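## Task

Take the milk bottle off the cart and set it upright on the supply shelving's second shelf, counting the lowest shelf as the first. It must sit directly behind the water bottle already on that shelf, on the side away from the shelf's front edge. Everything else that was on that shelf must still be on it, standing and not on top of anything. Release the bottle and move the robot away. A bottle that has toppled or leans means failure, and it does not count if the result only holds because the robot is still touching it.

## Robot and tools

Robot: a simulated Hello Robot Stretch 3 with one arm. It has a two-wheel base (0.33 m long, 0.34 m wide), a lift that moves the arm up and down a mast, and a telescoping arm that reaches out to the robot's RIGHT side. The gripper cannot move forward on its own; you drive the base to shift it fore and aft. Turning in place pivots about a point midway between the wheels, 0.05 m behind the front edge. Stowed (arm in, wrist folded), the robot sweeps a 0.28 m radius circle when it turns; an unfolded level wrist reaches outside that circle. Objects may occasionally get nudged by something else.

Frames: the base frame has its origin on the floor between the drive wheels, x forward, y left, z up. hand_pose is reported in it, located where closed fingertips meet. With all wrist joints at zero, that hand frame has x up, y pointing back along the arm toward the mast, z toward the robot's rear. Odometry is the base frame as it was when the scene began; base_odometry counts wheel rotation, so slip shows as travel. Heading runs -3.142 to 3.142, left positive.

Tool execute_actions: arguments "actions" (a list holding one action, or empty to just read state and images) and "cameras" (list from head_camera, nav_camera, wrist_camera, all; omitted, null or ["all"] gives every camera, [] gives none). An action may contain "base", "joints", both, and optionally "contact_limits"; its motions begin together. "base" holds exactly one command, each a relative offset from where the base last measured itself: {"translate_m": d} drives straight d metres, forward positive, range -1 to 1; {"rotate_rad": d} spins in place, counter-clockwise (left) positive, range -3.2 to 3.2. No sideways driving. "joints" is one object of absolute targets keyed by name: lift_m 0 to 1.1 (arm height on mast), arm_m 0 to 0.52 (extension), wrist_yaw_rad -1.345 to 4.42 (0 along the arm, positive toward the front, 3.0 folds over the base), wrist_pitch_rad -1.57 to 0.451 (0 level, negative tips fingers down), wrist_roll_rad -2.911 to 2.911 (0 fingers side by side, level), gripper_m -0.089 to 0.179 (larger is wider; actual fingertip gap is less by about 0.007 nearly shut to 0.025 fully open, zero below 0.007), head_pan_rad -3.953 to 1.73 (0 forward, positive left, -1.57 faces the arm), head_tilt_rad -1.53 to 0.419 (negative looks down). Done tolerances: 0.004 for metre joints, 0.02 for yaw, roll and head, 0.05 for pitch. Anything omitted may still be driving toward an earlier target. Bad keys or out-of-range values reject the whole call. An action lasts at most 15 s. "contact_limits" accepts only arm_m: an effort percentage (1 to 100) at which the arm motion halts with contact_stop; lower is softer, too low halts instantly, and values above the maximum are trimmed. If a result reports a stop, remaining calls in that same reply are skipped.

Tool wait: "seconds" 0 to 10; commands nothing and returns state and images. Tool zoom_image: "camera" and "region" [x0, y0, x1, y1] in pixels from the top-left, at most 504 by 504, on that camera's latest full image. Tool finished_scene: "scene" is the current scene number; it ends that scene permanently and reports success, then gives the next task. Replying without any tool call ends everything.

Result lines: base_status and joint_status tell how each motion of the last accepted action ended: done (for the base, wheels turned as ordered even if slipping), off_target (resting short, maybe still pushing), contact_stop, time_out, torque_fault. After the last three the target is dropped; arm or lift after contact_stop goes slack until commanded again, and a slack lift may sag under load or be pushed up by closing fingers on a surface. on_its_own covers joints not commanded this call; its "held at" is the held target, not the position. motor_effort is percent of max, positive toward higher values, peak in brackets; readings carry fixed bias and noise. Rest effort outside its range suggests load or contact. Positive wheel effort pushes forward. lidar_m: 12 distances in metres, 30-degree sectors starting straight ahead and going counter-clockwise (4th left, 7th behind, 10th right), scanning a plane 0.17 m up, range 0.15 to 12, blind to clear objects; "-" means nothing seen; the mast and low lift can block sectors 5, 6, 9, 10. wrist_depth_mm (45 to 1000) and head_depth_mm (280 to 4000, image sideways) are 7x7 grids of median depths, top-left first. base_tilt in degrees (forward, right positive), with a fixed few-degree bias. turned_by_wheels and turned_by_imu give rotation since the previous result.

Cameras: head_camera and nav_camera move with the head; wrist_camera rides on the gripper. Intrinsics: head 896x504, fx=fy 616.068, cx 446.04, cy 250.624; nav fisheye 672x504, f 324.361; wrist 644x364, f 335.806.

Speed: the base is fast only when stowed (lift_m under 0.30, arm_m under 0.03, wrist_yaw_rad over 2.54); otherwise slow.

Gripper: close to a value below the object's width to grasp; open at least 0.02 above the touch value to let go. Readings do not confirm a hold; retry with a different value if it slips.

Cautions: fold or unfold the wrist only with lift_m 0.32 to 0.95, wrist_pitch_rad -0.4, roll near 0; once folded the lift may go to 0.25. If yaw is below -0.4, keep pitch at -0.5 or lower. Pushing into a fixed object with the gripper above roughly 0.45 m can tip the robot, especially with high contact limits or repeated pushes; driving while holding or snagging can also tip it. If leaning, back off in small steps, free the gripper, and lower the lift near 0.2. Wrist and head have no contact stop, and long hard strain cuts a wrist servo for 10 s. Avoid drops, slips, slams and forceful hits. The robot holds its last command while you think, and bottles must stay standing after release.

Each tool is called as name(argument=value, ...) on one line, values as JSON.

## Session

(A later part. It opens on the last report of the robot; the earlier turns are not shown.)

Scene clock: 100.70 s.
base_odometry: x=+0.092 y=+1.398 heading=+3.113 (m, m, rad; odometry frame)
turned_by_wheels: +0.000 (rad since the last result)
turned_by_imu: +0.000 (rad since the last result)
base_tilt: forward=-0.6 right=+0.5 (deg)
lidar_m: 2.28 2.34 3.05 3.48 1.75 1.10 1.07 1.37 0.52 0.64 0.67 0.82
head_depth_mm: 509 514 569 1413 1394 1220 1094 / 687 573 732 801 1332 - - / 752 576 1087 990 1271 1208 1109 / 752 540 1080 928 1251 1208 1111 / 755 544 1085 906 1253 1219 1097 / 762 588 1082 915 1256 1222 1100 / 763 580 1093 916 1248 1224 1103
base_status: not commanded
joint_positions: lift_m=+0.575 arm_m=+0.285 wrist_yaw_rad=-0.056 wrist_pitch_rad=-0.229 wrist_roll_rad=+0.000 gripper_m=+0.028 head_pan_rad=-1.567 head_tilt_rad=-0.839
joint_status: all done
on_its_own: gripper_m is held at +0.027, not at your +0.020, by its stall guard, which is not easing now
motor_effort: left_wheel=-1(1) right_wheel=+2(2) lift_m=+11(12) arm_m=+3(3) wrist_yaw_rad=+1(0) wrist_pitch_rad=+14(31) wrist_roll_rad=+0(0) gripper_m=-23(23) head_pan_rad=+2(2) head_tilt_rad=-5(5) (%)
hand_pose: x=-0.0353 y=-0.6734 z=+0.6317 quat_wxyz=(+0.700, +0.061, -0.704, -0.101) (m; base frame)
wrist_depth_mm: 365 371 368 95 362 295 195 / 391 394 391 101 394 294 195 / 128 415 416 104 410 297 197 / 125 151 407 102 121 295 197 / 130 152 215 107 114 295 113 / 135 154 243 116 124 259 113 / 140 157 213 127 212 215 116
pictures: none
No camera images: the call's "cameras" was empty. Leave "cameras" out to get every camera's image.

The bottle is resting on the shelf, so I'm releasing it.

execute_actions(actions=[{"joints":{"gripper_m":0.095}}], cameras=["wrist_camera"])

execute_actions(actions=[{"joints":{"arm_m":0.08}}], cameras=["wrist_camera"])

execute_actions(actions=[{"base":{"translate_m":0.178},"joints":{"arm_m":0.06,"wrist_pitch_rad":0.03,"lift_m":0.546,"gripper_m":0.12}}], cameras=["head_camera","wrist_camera"])

Scene clock: 102.00 s.
base_odometry: x=+0.092 y=+1.398 heading=+3.113 (m, m, rad; odometry frame)
turned_by_wheels: +0.000 (rad since the last result)
turned_by_imu: +0.000 (rad since the last result)
base_tilt: forward=-0.6 right=+0.5 (deg)
lidar_m: 2.28 2.34 3.05 3.48 1.75 1.10 1.07 1.38 0.52 0.65 0.67 0.82
head_depth_mm: 510 515 569 1415 1389 1221 1094 / 687 572 732 801 1331 - - / 753 575 1086 989 1268 1211 1110 / 751 540 1085 916 1255 1207 1110 / 754 544 1079 905 1255 1212 1100 / 762 588 1081 916 1248 1218 1102 / 763 580 1089 918 1252 1229 1106
base_status: not commanded
joint_positions: lift_m=+0.575 arm_m=+0.285 wrist_yaw_rad=-0.056 wrist_pitch_rad=-0.220 wrist_roll_rad=+0.000 gripper_m=+0.095 head_pan_rad=-1.567 head_tilt_rad=-0.839
joint_status: all done
motor_effort: left_wheel=-1(1) right_wheel=+2(2) lift_m=+11(11) arm_m=+3(3) wrist_yaw_rad=+1(2) wrist_pitch_rad=+10(14) wrist_roll_rad=+0(0) gripper_m=+0(92) head_pan_rad=+2(2) head_tilt_rad=-5(5) (%)
hand_pose: x=-0.0353 y=-0.6741 z=+0.6340 quat_wxyz=(+0.701, +0.058, -0.704, -0.098) (m; base frame)
wrist_depth_mm: 366 367 367 85 362 296 195 / 388 393 392 89 389 294 196 / 129 415 417 95 415 294 196 / 125 151 422 94 108 296 196 / 129 151 108 96 103 277 113 / 135 148 248 105 121 255 113 / 139 173 216 117 209 222 114
pictures: wrist_camera
Images, in order (width x height): wrist_camera 644x364.

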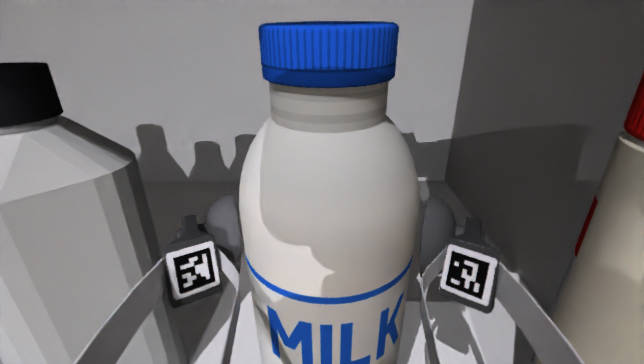

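Scene clock: 104.73 s.
base_odometry: x=+0.092 y=+1.398 heading=+3.113 (m, m, rad; odometry frame)
turned_by_wheels: +0.000 (rad since the last result)
turned_by_imu: +0.000 (rad since the last result)
base_tilt: forward=-0.6 right=+0.4 (deg)
lidar_m: 2.28 2.33 3.04 3.48 1.75 1.10 1.07 1.38 0.52 0.65 0.67 0.82
head_depth_mm: 509 514 568 1416 1391 1223 1084 / 685 574 732 818 1019 - - / 754 577 1086 923 882 - 1108 / 752 540 1082 926 886 1207 1110 / 755 544 1080 905 1253 1217 1098 / 759 589 1082 914 1256 1219 1102 / 763 581 1093 919 1253 1227 1106
base_status: not commanded
joint_positions: lift_m=+0.575 arm_m=+0.080 wrist_yaw_rad=-0.056 wrist_pitch_rad=-0.220 wrist_roll_rad=+0.000 gripper_m=+0.095 head_pan_rad=-1.567 head_tilt_rad=-0.839
joint_status: all done
motor_effort: left_wheel=-1(1) right_wheel=+2(2) lift_m=+11(10) arm_m=-3(2) wrist_yaw_rad=+1(1) wrist_pitch_rad=+10(10) wrist_roll_rad=+0(0) gripper_m=+0(0) head_pan_rad=+2(2) head_tilt_rad=-5(5) (%)
hand_pose: x=-0.0353 y=-0.4696 z=+0.6340 quat_wxyz=(+0.701, +0.058, -0.704, -0.098) (m; base frame)
wrist_depth_mm: 543 559 549 548 545 268 190 / 191 572 574 297 578 264 191 / 196 336 335 309 571 275 190 / 204 338 352 334 363 288 191 / 218 258 334 338 335 269 191 / 240 247 259 267 263 252 203 / 227 226 226 227 226 225 221
pictures: wrist_camera
Images, in order (width x height): wrist_camera 644x364.

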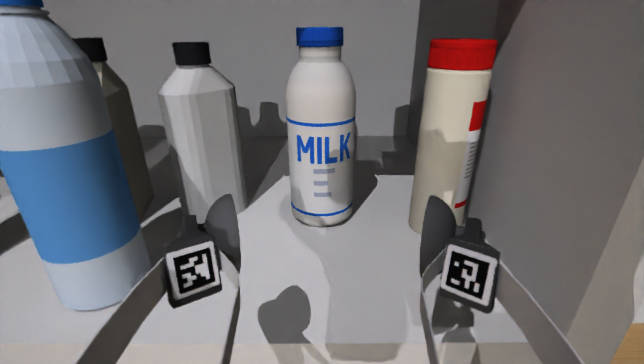

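Scene clock: 107.57 s.
base_odometry: x=-0.086 y=+1.403 heading=+3.113 (m, m, rad; odometry frame)
turned_by_wheels: +0.000 (rad since the last result)
turned_by_imu: +0.000 (rad since the last result)
base_tilt: forward=-0.6 right=+0.4 (deg)
lidar_m: 2.10 2.18 2.93 3.46 1.86 1.29 1.24 1.38 0.61 0.64 0.69 0.71
head_depth_mm: 758 531 983 913 1030 1213 1091 / 756 532 1090 915 1255 1220 - / 756 577 1092 917 1288 - 1107 / 754 581 1088 892 1248 1211 1108 / 753 584 1086 929 1251 1216 1093 / 763 544 1087 836 1265 1216 1102 / 766 542 1093 914 1135 1222 1101
base_status: done
joint_positions: lift_m=+0.547 arm_m=+0.060 wrist_yaw_rad=-0.056 wrist_pitch_rad=+0.008 wrist_roll_rad=+0.000 gripper_m=+0.120 head_pan_rad=-1.567 head_tilt_rad=-0.839
joint_status: all done
motor_effort: left_wheel=-1(2) right_wheel=+2(5) lift_m=+11(9) arm_m=-3(3) wrist_yaw_rad=+1(0) wrist_pitch_rad=+11(10) wrist_roll_rad=+0(0) gripper_m=+0(88) head_pan_rad=+2(2) head_tilt_rad=-5(5) (%)
hand_pose: x=-0.0359 y=-0.4613 z=+0.6634 quat_wxyz=(+0.707, -0.023, -0.706, -0.017) (m; base frame)
wrist_depth_mm: 600 599 602 601 596 601 408 / 621 624 626 611 629 614 410 / 639 256 644 215 637 506 371 / 272 239 650 217 649 336 327 / 270 244 482 225 413 478 332 / 272 267 340 234 357 - 336 / 265 262 278 242 280 279 277
pictures: head_camera (sideways: a quarter turn clockwise sets it upright), wrist_camera
Images, in order (width x height): head_camera 896x504, wrist_camera 644x364.

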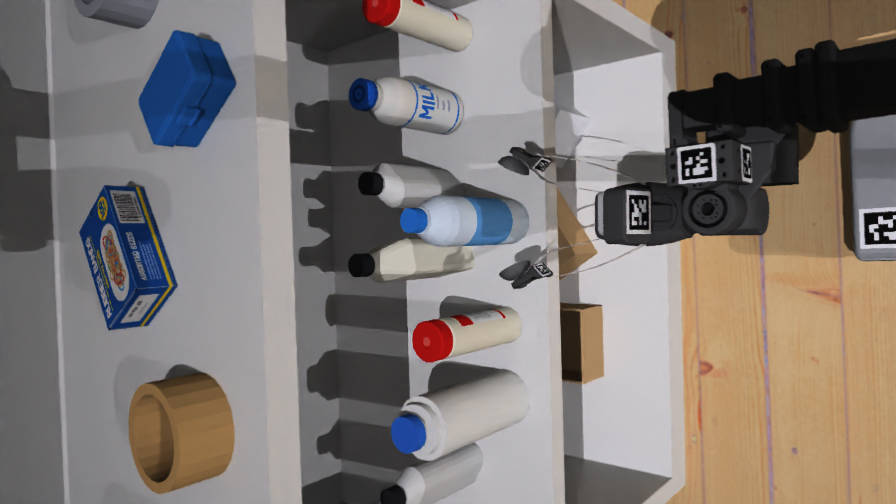

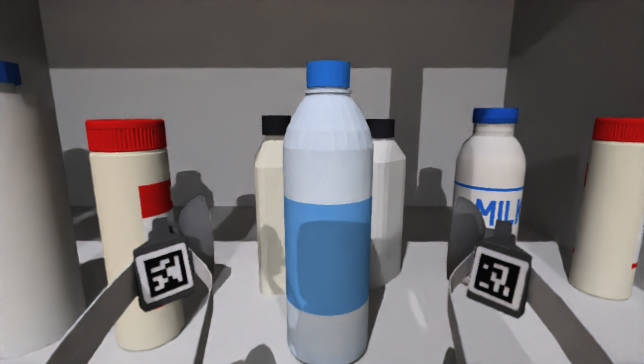

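execute_actions(actions=[{"joints":{"arm_m":0.16}}], cameras=[])

execute_actions(actions=[{"joints":{"gripper_m":0.02}}], cameras=[])

execute_actions(actions=[{"joints":{"lift_m":0.567}}], cameras=["wrist_camera"])

execute_actions(actions=[{"base":{"translate_m":-0.178}}], cameras=[])

execute_actions(actions=[{"joints":{"lift_m":0.546}}], cameras=["head_camera","wrist_camera"])

Scene clock: 109.67 s.
base_odometry: x=-0.086 y=+1.403 heading=+3.113 (m, m, rad; odometry frame)
turned_by_wheels: +0.000 (rad since the last result)
turned_by_imu: +0.000 (rad since the last result)
base_tilt: forward=-0.6 right=+0.5 (deg)
lidar_m: 2.10 2.18 2.93 3.48 1.86 1.29 1.25 1.38 0.61 0.64 0.69 0.71
head_depth_mm: 756 531 985 915 1033 1217 1094 / 757 532 1092 917 1233 - - / 755 577 1091 901 879 1205 1106 / 755 579 1089 859 1252 1214 1110 / 754 584 1087 931 1253 1213 1095 / 761 544 1087 838 1261 1218 1103 / 768 543 1093 915 1137 1223 1106
base_status: not commanded
joint_positions: lift_m=+0.547 arm_m=+0.160 wrist_yaw_rad=-0.056 wrist_pitch_rad=+0.009 wrist_roll_rad=+0.000 gripper_m=+0.120 head_pan_rad=-1.567 head_tilt_rad=-0.839
joint_status: all done
motor_effort: left_wheel=-1(1) right_wheel=+2(3) lift_m=+11(11) arm_m=+3(4) wrist_yaw_rad=+1(1) wrist_pitch_rad=+10(11) wrist_roll_rad=+0(0) gripper_m=+0(0) head_pan_rad=+2(2) head_tilt_rad=-5(5) (%)
hand_pose: x=-0.0359 y=-0.5607 z=+0.6636 quat_wxyz=(+0.707, -0.023, -0.706, -0.017) (m; base frame)
wrist_depth_mm: 499 505 504 496 509 504 409 / 525 520 521 122 521 522 412 / 534 540 535 115 531 533 361 / 154 557 250 112 135 408 231 / 155 569 224 116 182 245 237 / 157 380 278 120 249 - 318 / 153 278 255 124 254 265 277
pictures: none
No camera images: the call's "cameras" was empty. Leave "cameras" out to get every camera's image.

Scene clock: 111.17 s.
base_odometry: x=-0.086 y=+1.403 heading=+3.113 (m, m, rad; odometry frame)
turned_by_wheels: +0.000 (rad since the last result)
turned_by_imu: +0.000 (rad since the last result)
base_tilt: forward=-0.6 right=+0.5 (deg)
lidar_m: 2.10 2.18 2.93 3.48 1.87 1.29 1.25 1.38 0.61 0.64 0.69 0.71
head_depth_mm: 757 532 982 915 1032 1218 1090 / 755 532 1091 917 1230 - - / 755 575 1092 910 880 1202 1109 / 754 579 1089 860 1248 1210 1115 / 754 584 1084 927 1256 1217 1097 / 761 545 1084 839 1257 1221 1104 / 766 542 1094 917 1135 1222 1104
base_status: not commanded
joint_positions: lift_m=+0.547 arm_m=+0.160 wrist_yaw_rad=-0.059 wrist_pitch_rad=+0.012 wrist_roll_rad=+0.000 gripper_m=+0.021 head_pan_rad=-1.567 head_tilt_rad=-0.839
joint_status: all done
motor_effort: left_wheel=-2(2) right_wheel=+4(4) lift_m=+11(11) arm_m=+3(4) wrist_yaw_rad=+2(3) wrist_pitch_rad=+9(10) wrist_roll_rad=+0(0) gripper_m=-26(100) head_pan_rad=+2(2) head_tilt_rad=-5(5) (%)
hand_pose: x=-0.0366 y=-0.5608 z=+0.6644 quat_wxyz=(+0.707, -0.025, -0.706, -0.017) (m; base frame)
wrist_depth_mm: 506 501 505 115 512 498 413 / 527 514 519 115 525 525 412 / 526 542 534 109 538 540 357 / 155 560 249 106 237 270 231 / 155 521 176 109 116 267 237 / 157 364 139 113 121 257 325 / 159 267 261 118 265 260 265
pictures: none
No camera images: the call's "cameras" was empty. Leave "cameras" out to get every camera's image.

Scene clock: 112.10 s.
base_odometry: x=-0.086 y=+1.403 heading=+3.113 (m, m, rad; odometry frame)
turned_by_wheels: +0.000 (rad since the last result)
turned_by_imu: +0.000 (rad since the last result)
base_tilt: forward=-0.6 right=+0.4 (deg)
lidar_m: 2.10 2.18 2.93 3.47 1.86 1.29 1.25 1.38 0.61 0.64 0.69 0.71
head_depth_mm: 758 531 983 916 1030 1213 1085 / 756 533 1091 917 1206 - - / 755 576 1089 919 - 1205 1109 / 754 579 1088 876 1249 1211 1111 / 754 584 1084 930 1254 1215 1096 / 762 544 1086 840 1259 1219 1101 / 766 541 1092 915 1137 1221 1101
base_status: not commanded
joint_positions: lift_m=+0.566 arm_m=+0.160 wrist_yaw_rad=-0.059 wrist_pitch_rad=-0.032 wrist_roll_rad=+0.000 gripper_m=+0.025 head_pan_rad=-1.567 head_tilt_rad=-0.839
joint_status: all done
motor_effort: left_wheel=-2(2) right_wheel=+3(4) lift_m=+44(45) arm_m=+3(3) wrist_yaw_rad=+4(3) wrist_pitch_rad=+30(32) wrist_roll_rad=+1(0) gripper_m=-24(26) head_pan_rad=+2(2) head_tilt_rad=-5(5) (%)
hand_pose: x=-0.0364 y=-0.5597 z=+0.6726 quat_wxyz=(+0.707, -0.009, -0.707, -0.032) (m; base frame)
wrist_depth_mm: 493 502 494 115 502 498 412 / 511 518 513 115 516 516 411 / 533 537 529 109 527 533 360 / 155 562 553 106 239 269 233 / 156 502 177 109 117 265 243 / 158 360 137 113 121 259 323 / 161 273 267 118 275 264 270
pictures: wrist_camera
Images, in order (width x height): wrist_camera 644x364.

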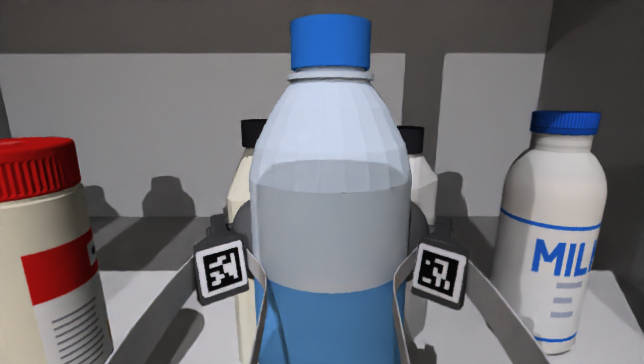

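Scene clock: 114.93 s.
base_odometry: x=+0.092 y=+1.398 heading=+3.113 (m, m, rad; odometry frame)
turned_by_wheels: +0.000 (rad since the last result)
turned_by_imu: +0.000 (rad since the last result)
base_tilt: forward=-0.5 right=+0.5 (deg)
lidar_m: 2.27 2.33 3.04 3.49 1.75 1.10 1.07 1.38 0.51 0.64 0.67 0.82
head_depth_mm: 509 515 568 1414 1395 1216 1083 / 686 572 731 818 880 - - / 752 576 1087 905 - 1209 1108 / 752 538 1079 906 1251 1215 1113 / 752 544 1082 929 1256 1216 1097 / 759 589 1086 930 1257 1222 1099 / 763 581 1092 918 1248 1223 1103
base_status: done
joint_positions: lift_m=+0.566 arm_m=+0.160 wrist_yaw_rad=-0.057 wrist_pitch_rad=-0.032 wrist_roll_rad=+0.000 gripper_m=+0.028 head_pan_rad=-1.567 head_tilt_rad=-0.839
joint_status: not commanded
on_its_own: gripper_m is held at +0.027, not at your +0.020, by its stall guard, which is not easing now
motor_effort: left_wheel=-1(4) right_wheel=+2(2) lift_m=+44(43) arm_m=+3(3) wrist_yaw_rad=+1(3) wrist_pitch_rad=+30(30) wrist_roll_rad=+0(0) gripper_m=-22(23) head_pan_rad=+2(2) head_tilt_rad=-5(5) (%)
hand_pose: x=-0.0361 y=-0.5597 z=+0.6726 quat_wxyz=(+0.707, -0.009, -0.707, -0.032) (m; base frame)
wrist_depth_mm: 494 497 499 116 492 289 193 / 519 511 513 115 511 292 192 / 531 533 535 109 454 214 194 / 256 243 260 106 232 207 192 / 246 245 190 109 117 214 194 / 246 303 138 114 121 229 192 / 250 268 272 118 243 233 192
pictures: none
No camera images: the call's "cameras" was empty. Leave "cameras" out to get every camera's image.

Scene clock: 115.87 s.
base_odometry: x=+0.092 y=+1.398 heading=+3.113 (m, m, rad; odometry frame)
turned_by_wheels: +0.000 (rad since the last result)
turned_by_imu: +0.000 (rad since the last result)
base_tilt: forward=-0.5 right=+0.5 (deg)
lidar_m: 2.28 2.33 3.04 3.48 1.75 1.10 1.07 1.38 0.52 0.64 0.67 0.82
head_depth_mm: 509 516 568 1415 1397 1220 1090 / 685 572 732 817 923 - - / 754 576 1090 904 879 1207 1108 / 751 540 1082 905 1249 1215 1111 / 755 544 1082 930 1254 1215 1098 / 762 589 1082 935 1254 1224 1102 / 764 580 1090 918 1251 1225 1102
base_status: not commanded
joint_positions: lift_m=+0.547 arm_m=+0.160 wrist_yaw_rad=-0.057 wrist_pitch_rad=+0.010 wrist_roll_rad=+0.000 gripper_m=+0.028 head_pan_rad=-1.567 head_tilt_rad=-0.839
joint_status: all done
on_its_own: gripper_m is held at +0.027, not at your +0.020, by its stall guard, which is not easing now
motor_effort: left_wheel=-1(1) right_wheel=+2(2) lift_m=+10(40) arm_m=+3(3) wrist_yaw_rad=+2(2) wrist_pitch_rad=+10(30) wrist_roll_rad=+0(0) gripper_m=-22(22) head_pan_rad=+2(2) head_tilt_rad=-5(5) (%)
hand_pose: x=-0.0362 y=-0.5608 z=+0.6639 quat_wxyz=(+0.707, -0.023, -0.706, -0.017) (m; base frame)
wrist_depth_mm: 499 501 497 120 498 289 192 / 523 515 523 117 512 288 192 / 523 532 538 110 453 215 193 / 252 242 259 107 235 205 192 / 247 241 189 110 117 211 192 / 246 301 198 113 120 223 193 / 247 260 265 117 243 229 192
pictures: head_camera (sideways: a quarter turn clockwise sets it upright), wrist_camera
Images, in order (width x height): head_camera 896x504, wrist_camera 644x364.

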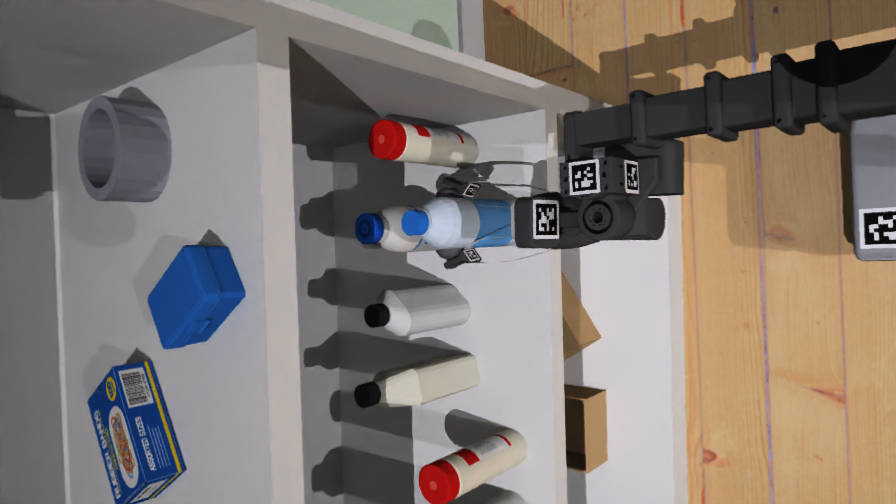

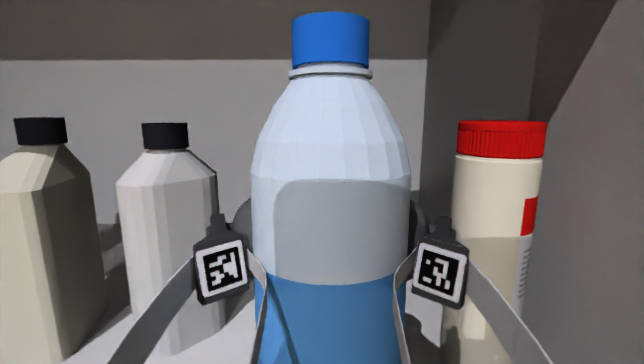

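execute_actions(actions=[{"joints":{"gripper_m":0.115}}], cameras=[])

execute_actions(actions=[{"joints":{"arm_m":0}}], cameras=["wrist_camera"])

execute_actions(actions=[{"base":{"translate_m":-0.15},"joints":{"wrist_yaw_rad":1.8,"head_pan_rad":-1.2}}], cameras=["nav_camera","head_camera"])

Scene clock: 117.43 s.
base_odometry: x=+0.092 y=+1.398 heading=+3.113 (m, m, rad; odometry frame)
turned_by_wheels: +0.000 (rad since the last result)
turned_by_imu: +0.000 (rad since the last result)
base_tilt: forward=-0.5 right=+0.4 (deg)
lidar_m: 2.28 2.33 3.03 3.49 1.75 1.10 1.07 1.38 0.52 0.64 0.67 0.82
head_depth_mm: 509 515 569 1419 1401 1219 1093 / 685 574 731 817 920 - - / 752 575 1085 901 878 1206 1107 / 750 540 1081 905 1254 1209 1109 / 754 545 1080 930 1251 1213 1098 / 761 589 1082 931 1256 1217 1099 / 764 581 1096 919 1253 1226 1102
base_status: not commanded
joint_positions: lift_m=+0.547 arm_m=+0.160 wrist_yaw_rad=-0.057 wrist_pitch_rad=+0.014 wrist_roll_rad=+0.000 gripper_m=+0.115 head_pan_rad=-1.567 head_tilt_rad=-0.839
joint_status: all done
motor_effort: left_wheel=-1(1) right_wheel=+2(2) lift_m=+11(11) arm_m=+3(3) wrist_yaw_rad=+2(2) wrist_pitch_rad=+8(10) wrist_roll_rad=+0(0) gripper_m=+0(94) head_pan_rad=+2(2) head_tilt_rad=-5(5) (%)
hand_pose: x=-0.0362 y=-0.5609 z=+0.6649 quat_wxyz=(+0.707, -0.025, -0.706, -0.016) (m; base frame)
wrist_depth_mm: 502 503 502 125 500 291 193 / 517 522 525 118 454 291 193 / 527 534 532 110 407 214 193 / 252 242 538 106 115 205 192 / 247 242 487 109 117 211 193 / 246 306 327 112 127 - 192 / 243 257 268 116 236 227 184
pictures: none
No camera images: the call's "cameras" was empty. Leave "cameras" out to get every camera's image.

Scene clock: 119.87 s.
base_odometry: x=+0.092 y=+1.398 heading=+3.113 (m, m, rad; odometry frame)
turned_by_wheels: +0.000 (rad since the last result)
turned_by_imu: +0.000 (rad since the last result)
base_tilt: forward=-0.5 right=+0.6 (deg)
lidar_m: 2.27 2.33 3.04 3.49 1.75 1.10 1.07 1.38 0.52 0.64 0.67 0.82
head_depth_mm: 509 515 569 1417 1394 1221 1082 / 687 573 731 816 1013 1224 - / 753 576 1084 920 1245 1216 - / 752 539 1085 906 1248 1211 1092 / 756 544 1081 928 1258 1215 1095 / 761 589 1081 932 1250 1217 1101 / 762 581 1088 916 1252 1229 1105
base_status: not commanded
joint_positions: lift_m=+0.547 arm_m=+0.000 wrist_yaw_rad=-0.057 wrist_pitch_rad=+0.013 wrist_roll_rad=+0.000 gripper_m=+0.115 head_pan_rad=-1.567 head_tilt_rad=-0.839
joint_status: all done
motor_effort: left_wheel=-1(1) right_wheel=+2(2) lift_m=+11(11) arm_m=-3(2) wrist_yaw_rad=+2(2) wrist_pitch_rad=+8(8) wrist_roll_rad=+0(0) gripper_m=+1(0) head_pan_rad=+2(2) head_tilt_rad=-5(5) (%)
hand_pose: x=-0.0361 y=-0.4014 z=+0.6647 quat_wxyz=(+0.707, -0.025, -0.706, -0.016) (m; base frame)
wrist_depth_mm: 662 656 655 667 562 286 224 / 692 685 672 669 573 284 232 / 688 695 690 269 406 284 737 / 726 389 417 270 381 284 748 / 510 399 432 279 395 257 788 / 349 366 370 292 362 - 812 / 295 282 281 282 282 275 841
pictures: wrist_camera
Images, in order (width x height): wrist_camera 644x364.

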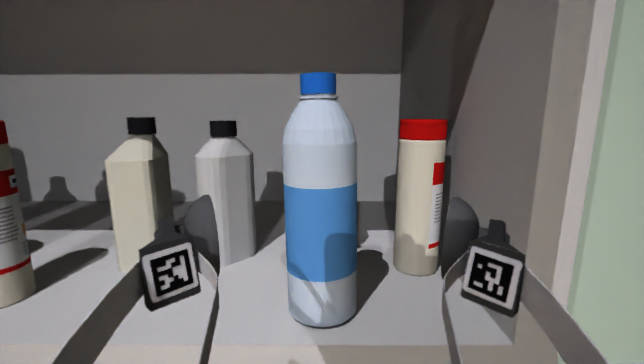

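Scene clock: 122.43 s.
base_odometry: x=+0.242 y=+1.393 heading=+3.113 (m, m, rad; odometry frame)
turned_by_wheels: +0.000 (rad since the last result)
turned_by_imu: -0.001 (rad since the last result)
base_tilt: forward=-0.5 right=+0.5 (deg)
lidar_m: 2.43 2.47 3.15 3.50 1.75 0.95 0.92 1.38 1.01 0.48 0.73 0.95
head_depth_mm: 732 551 526 665 1361 1222 1128 / 748 572 1066 897 875 1203 - / 773 555 1097 818 1245 1210 - / 786 542 1128 943 1283 1229 1062 / 797 585 1145 951 1327 1238 1094 / 803 592 1184 957 1343 1250 1100 / 811 617 1091 985 1370 1249 1105
base_status: done
joint_positions: lift_m=+0.547 arm_m=+0.000 wrist_yaw_rad=+1.796 wrist_pitch_rad=+0.013 wrist_roll_rad=+0.000 gripper_m=+0.115 head_pan_rad=-1.207 head_tilt_rad=-0.839
joint_status: all done
motor_effort: left_wheel=-1(5) right_wheel=+2(3) lift_m=+10(10) arm_m=-2(3) wrist_yaw_rad=+3(4) wrist_pitch_rad=+8(8) wrist_roll_rad=+0(0) gripper_m=+0(0) head_pan_rad=+2(19) head_tilt_rad=-5(4) (%)
hand_pose: x=+0.2287 y=-0.0878 z=+0.6647 quat_wxyz=(+0.437, +0.550, -0.444, +0.556) (m; base frame)
wrist_depth_mm: - - - - - - - / - - - - - - - / - - - - - - - / - - - - - - - / - - - - - - - / - - - - - - 675 / - - - - - - 690
pictures: head_camera (sideways: a quarter turn clockwise sets it upright), nav_camera (sideways: a quarter turn counterclockwise sets it upright)
Images, in order (width x height): head_camera 896x504, nav_camera 672x504.

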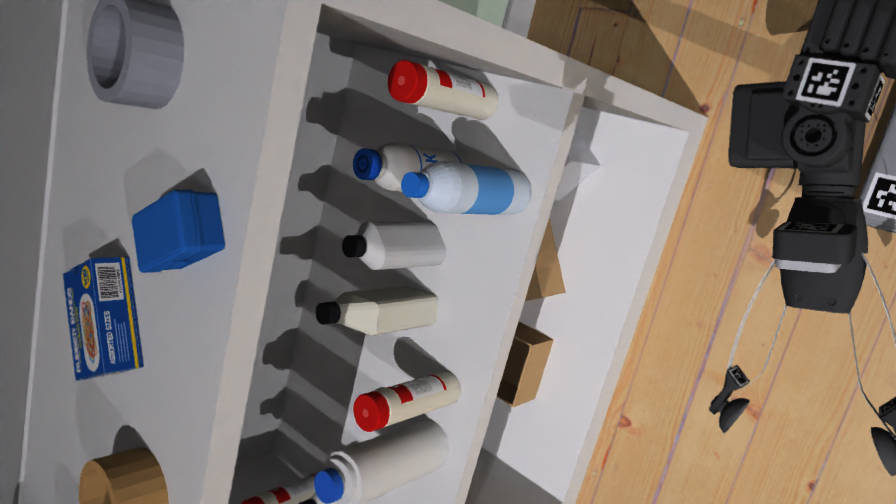

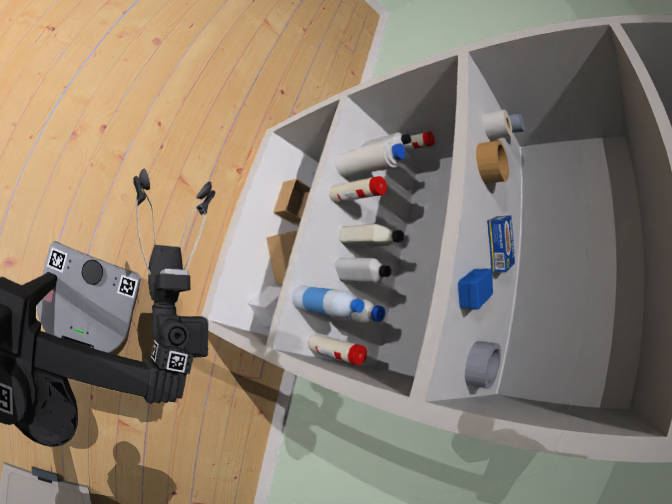

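finished_scene(scene=1)

The scene is finished: the task was done.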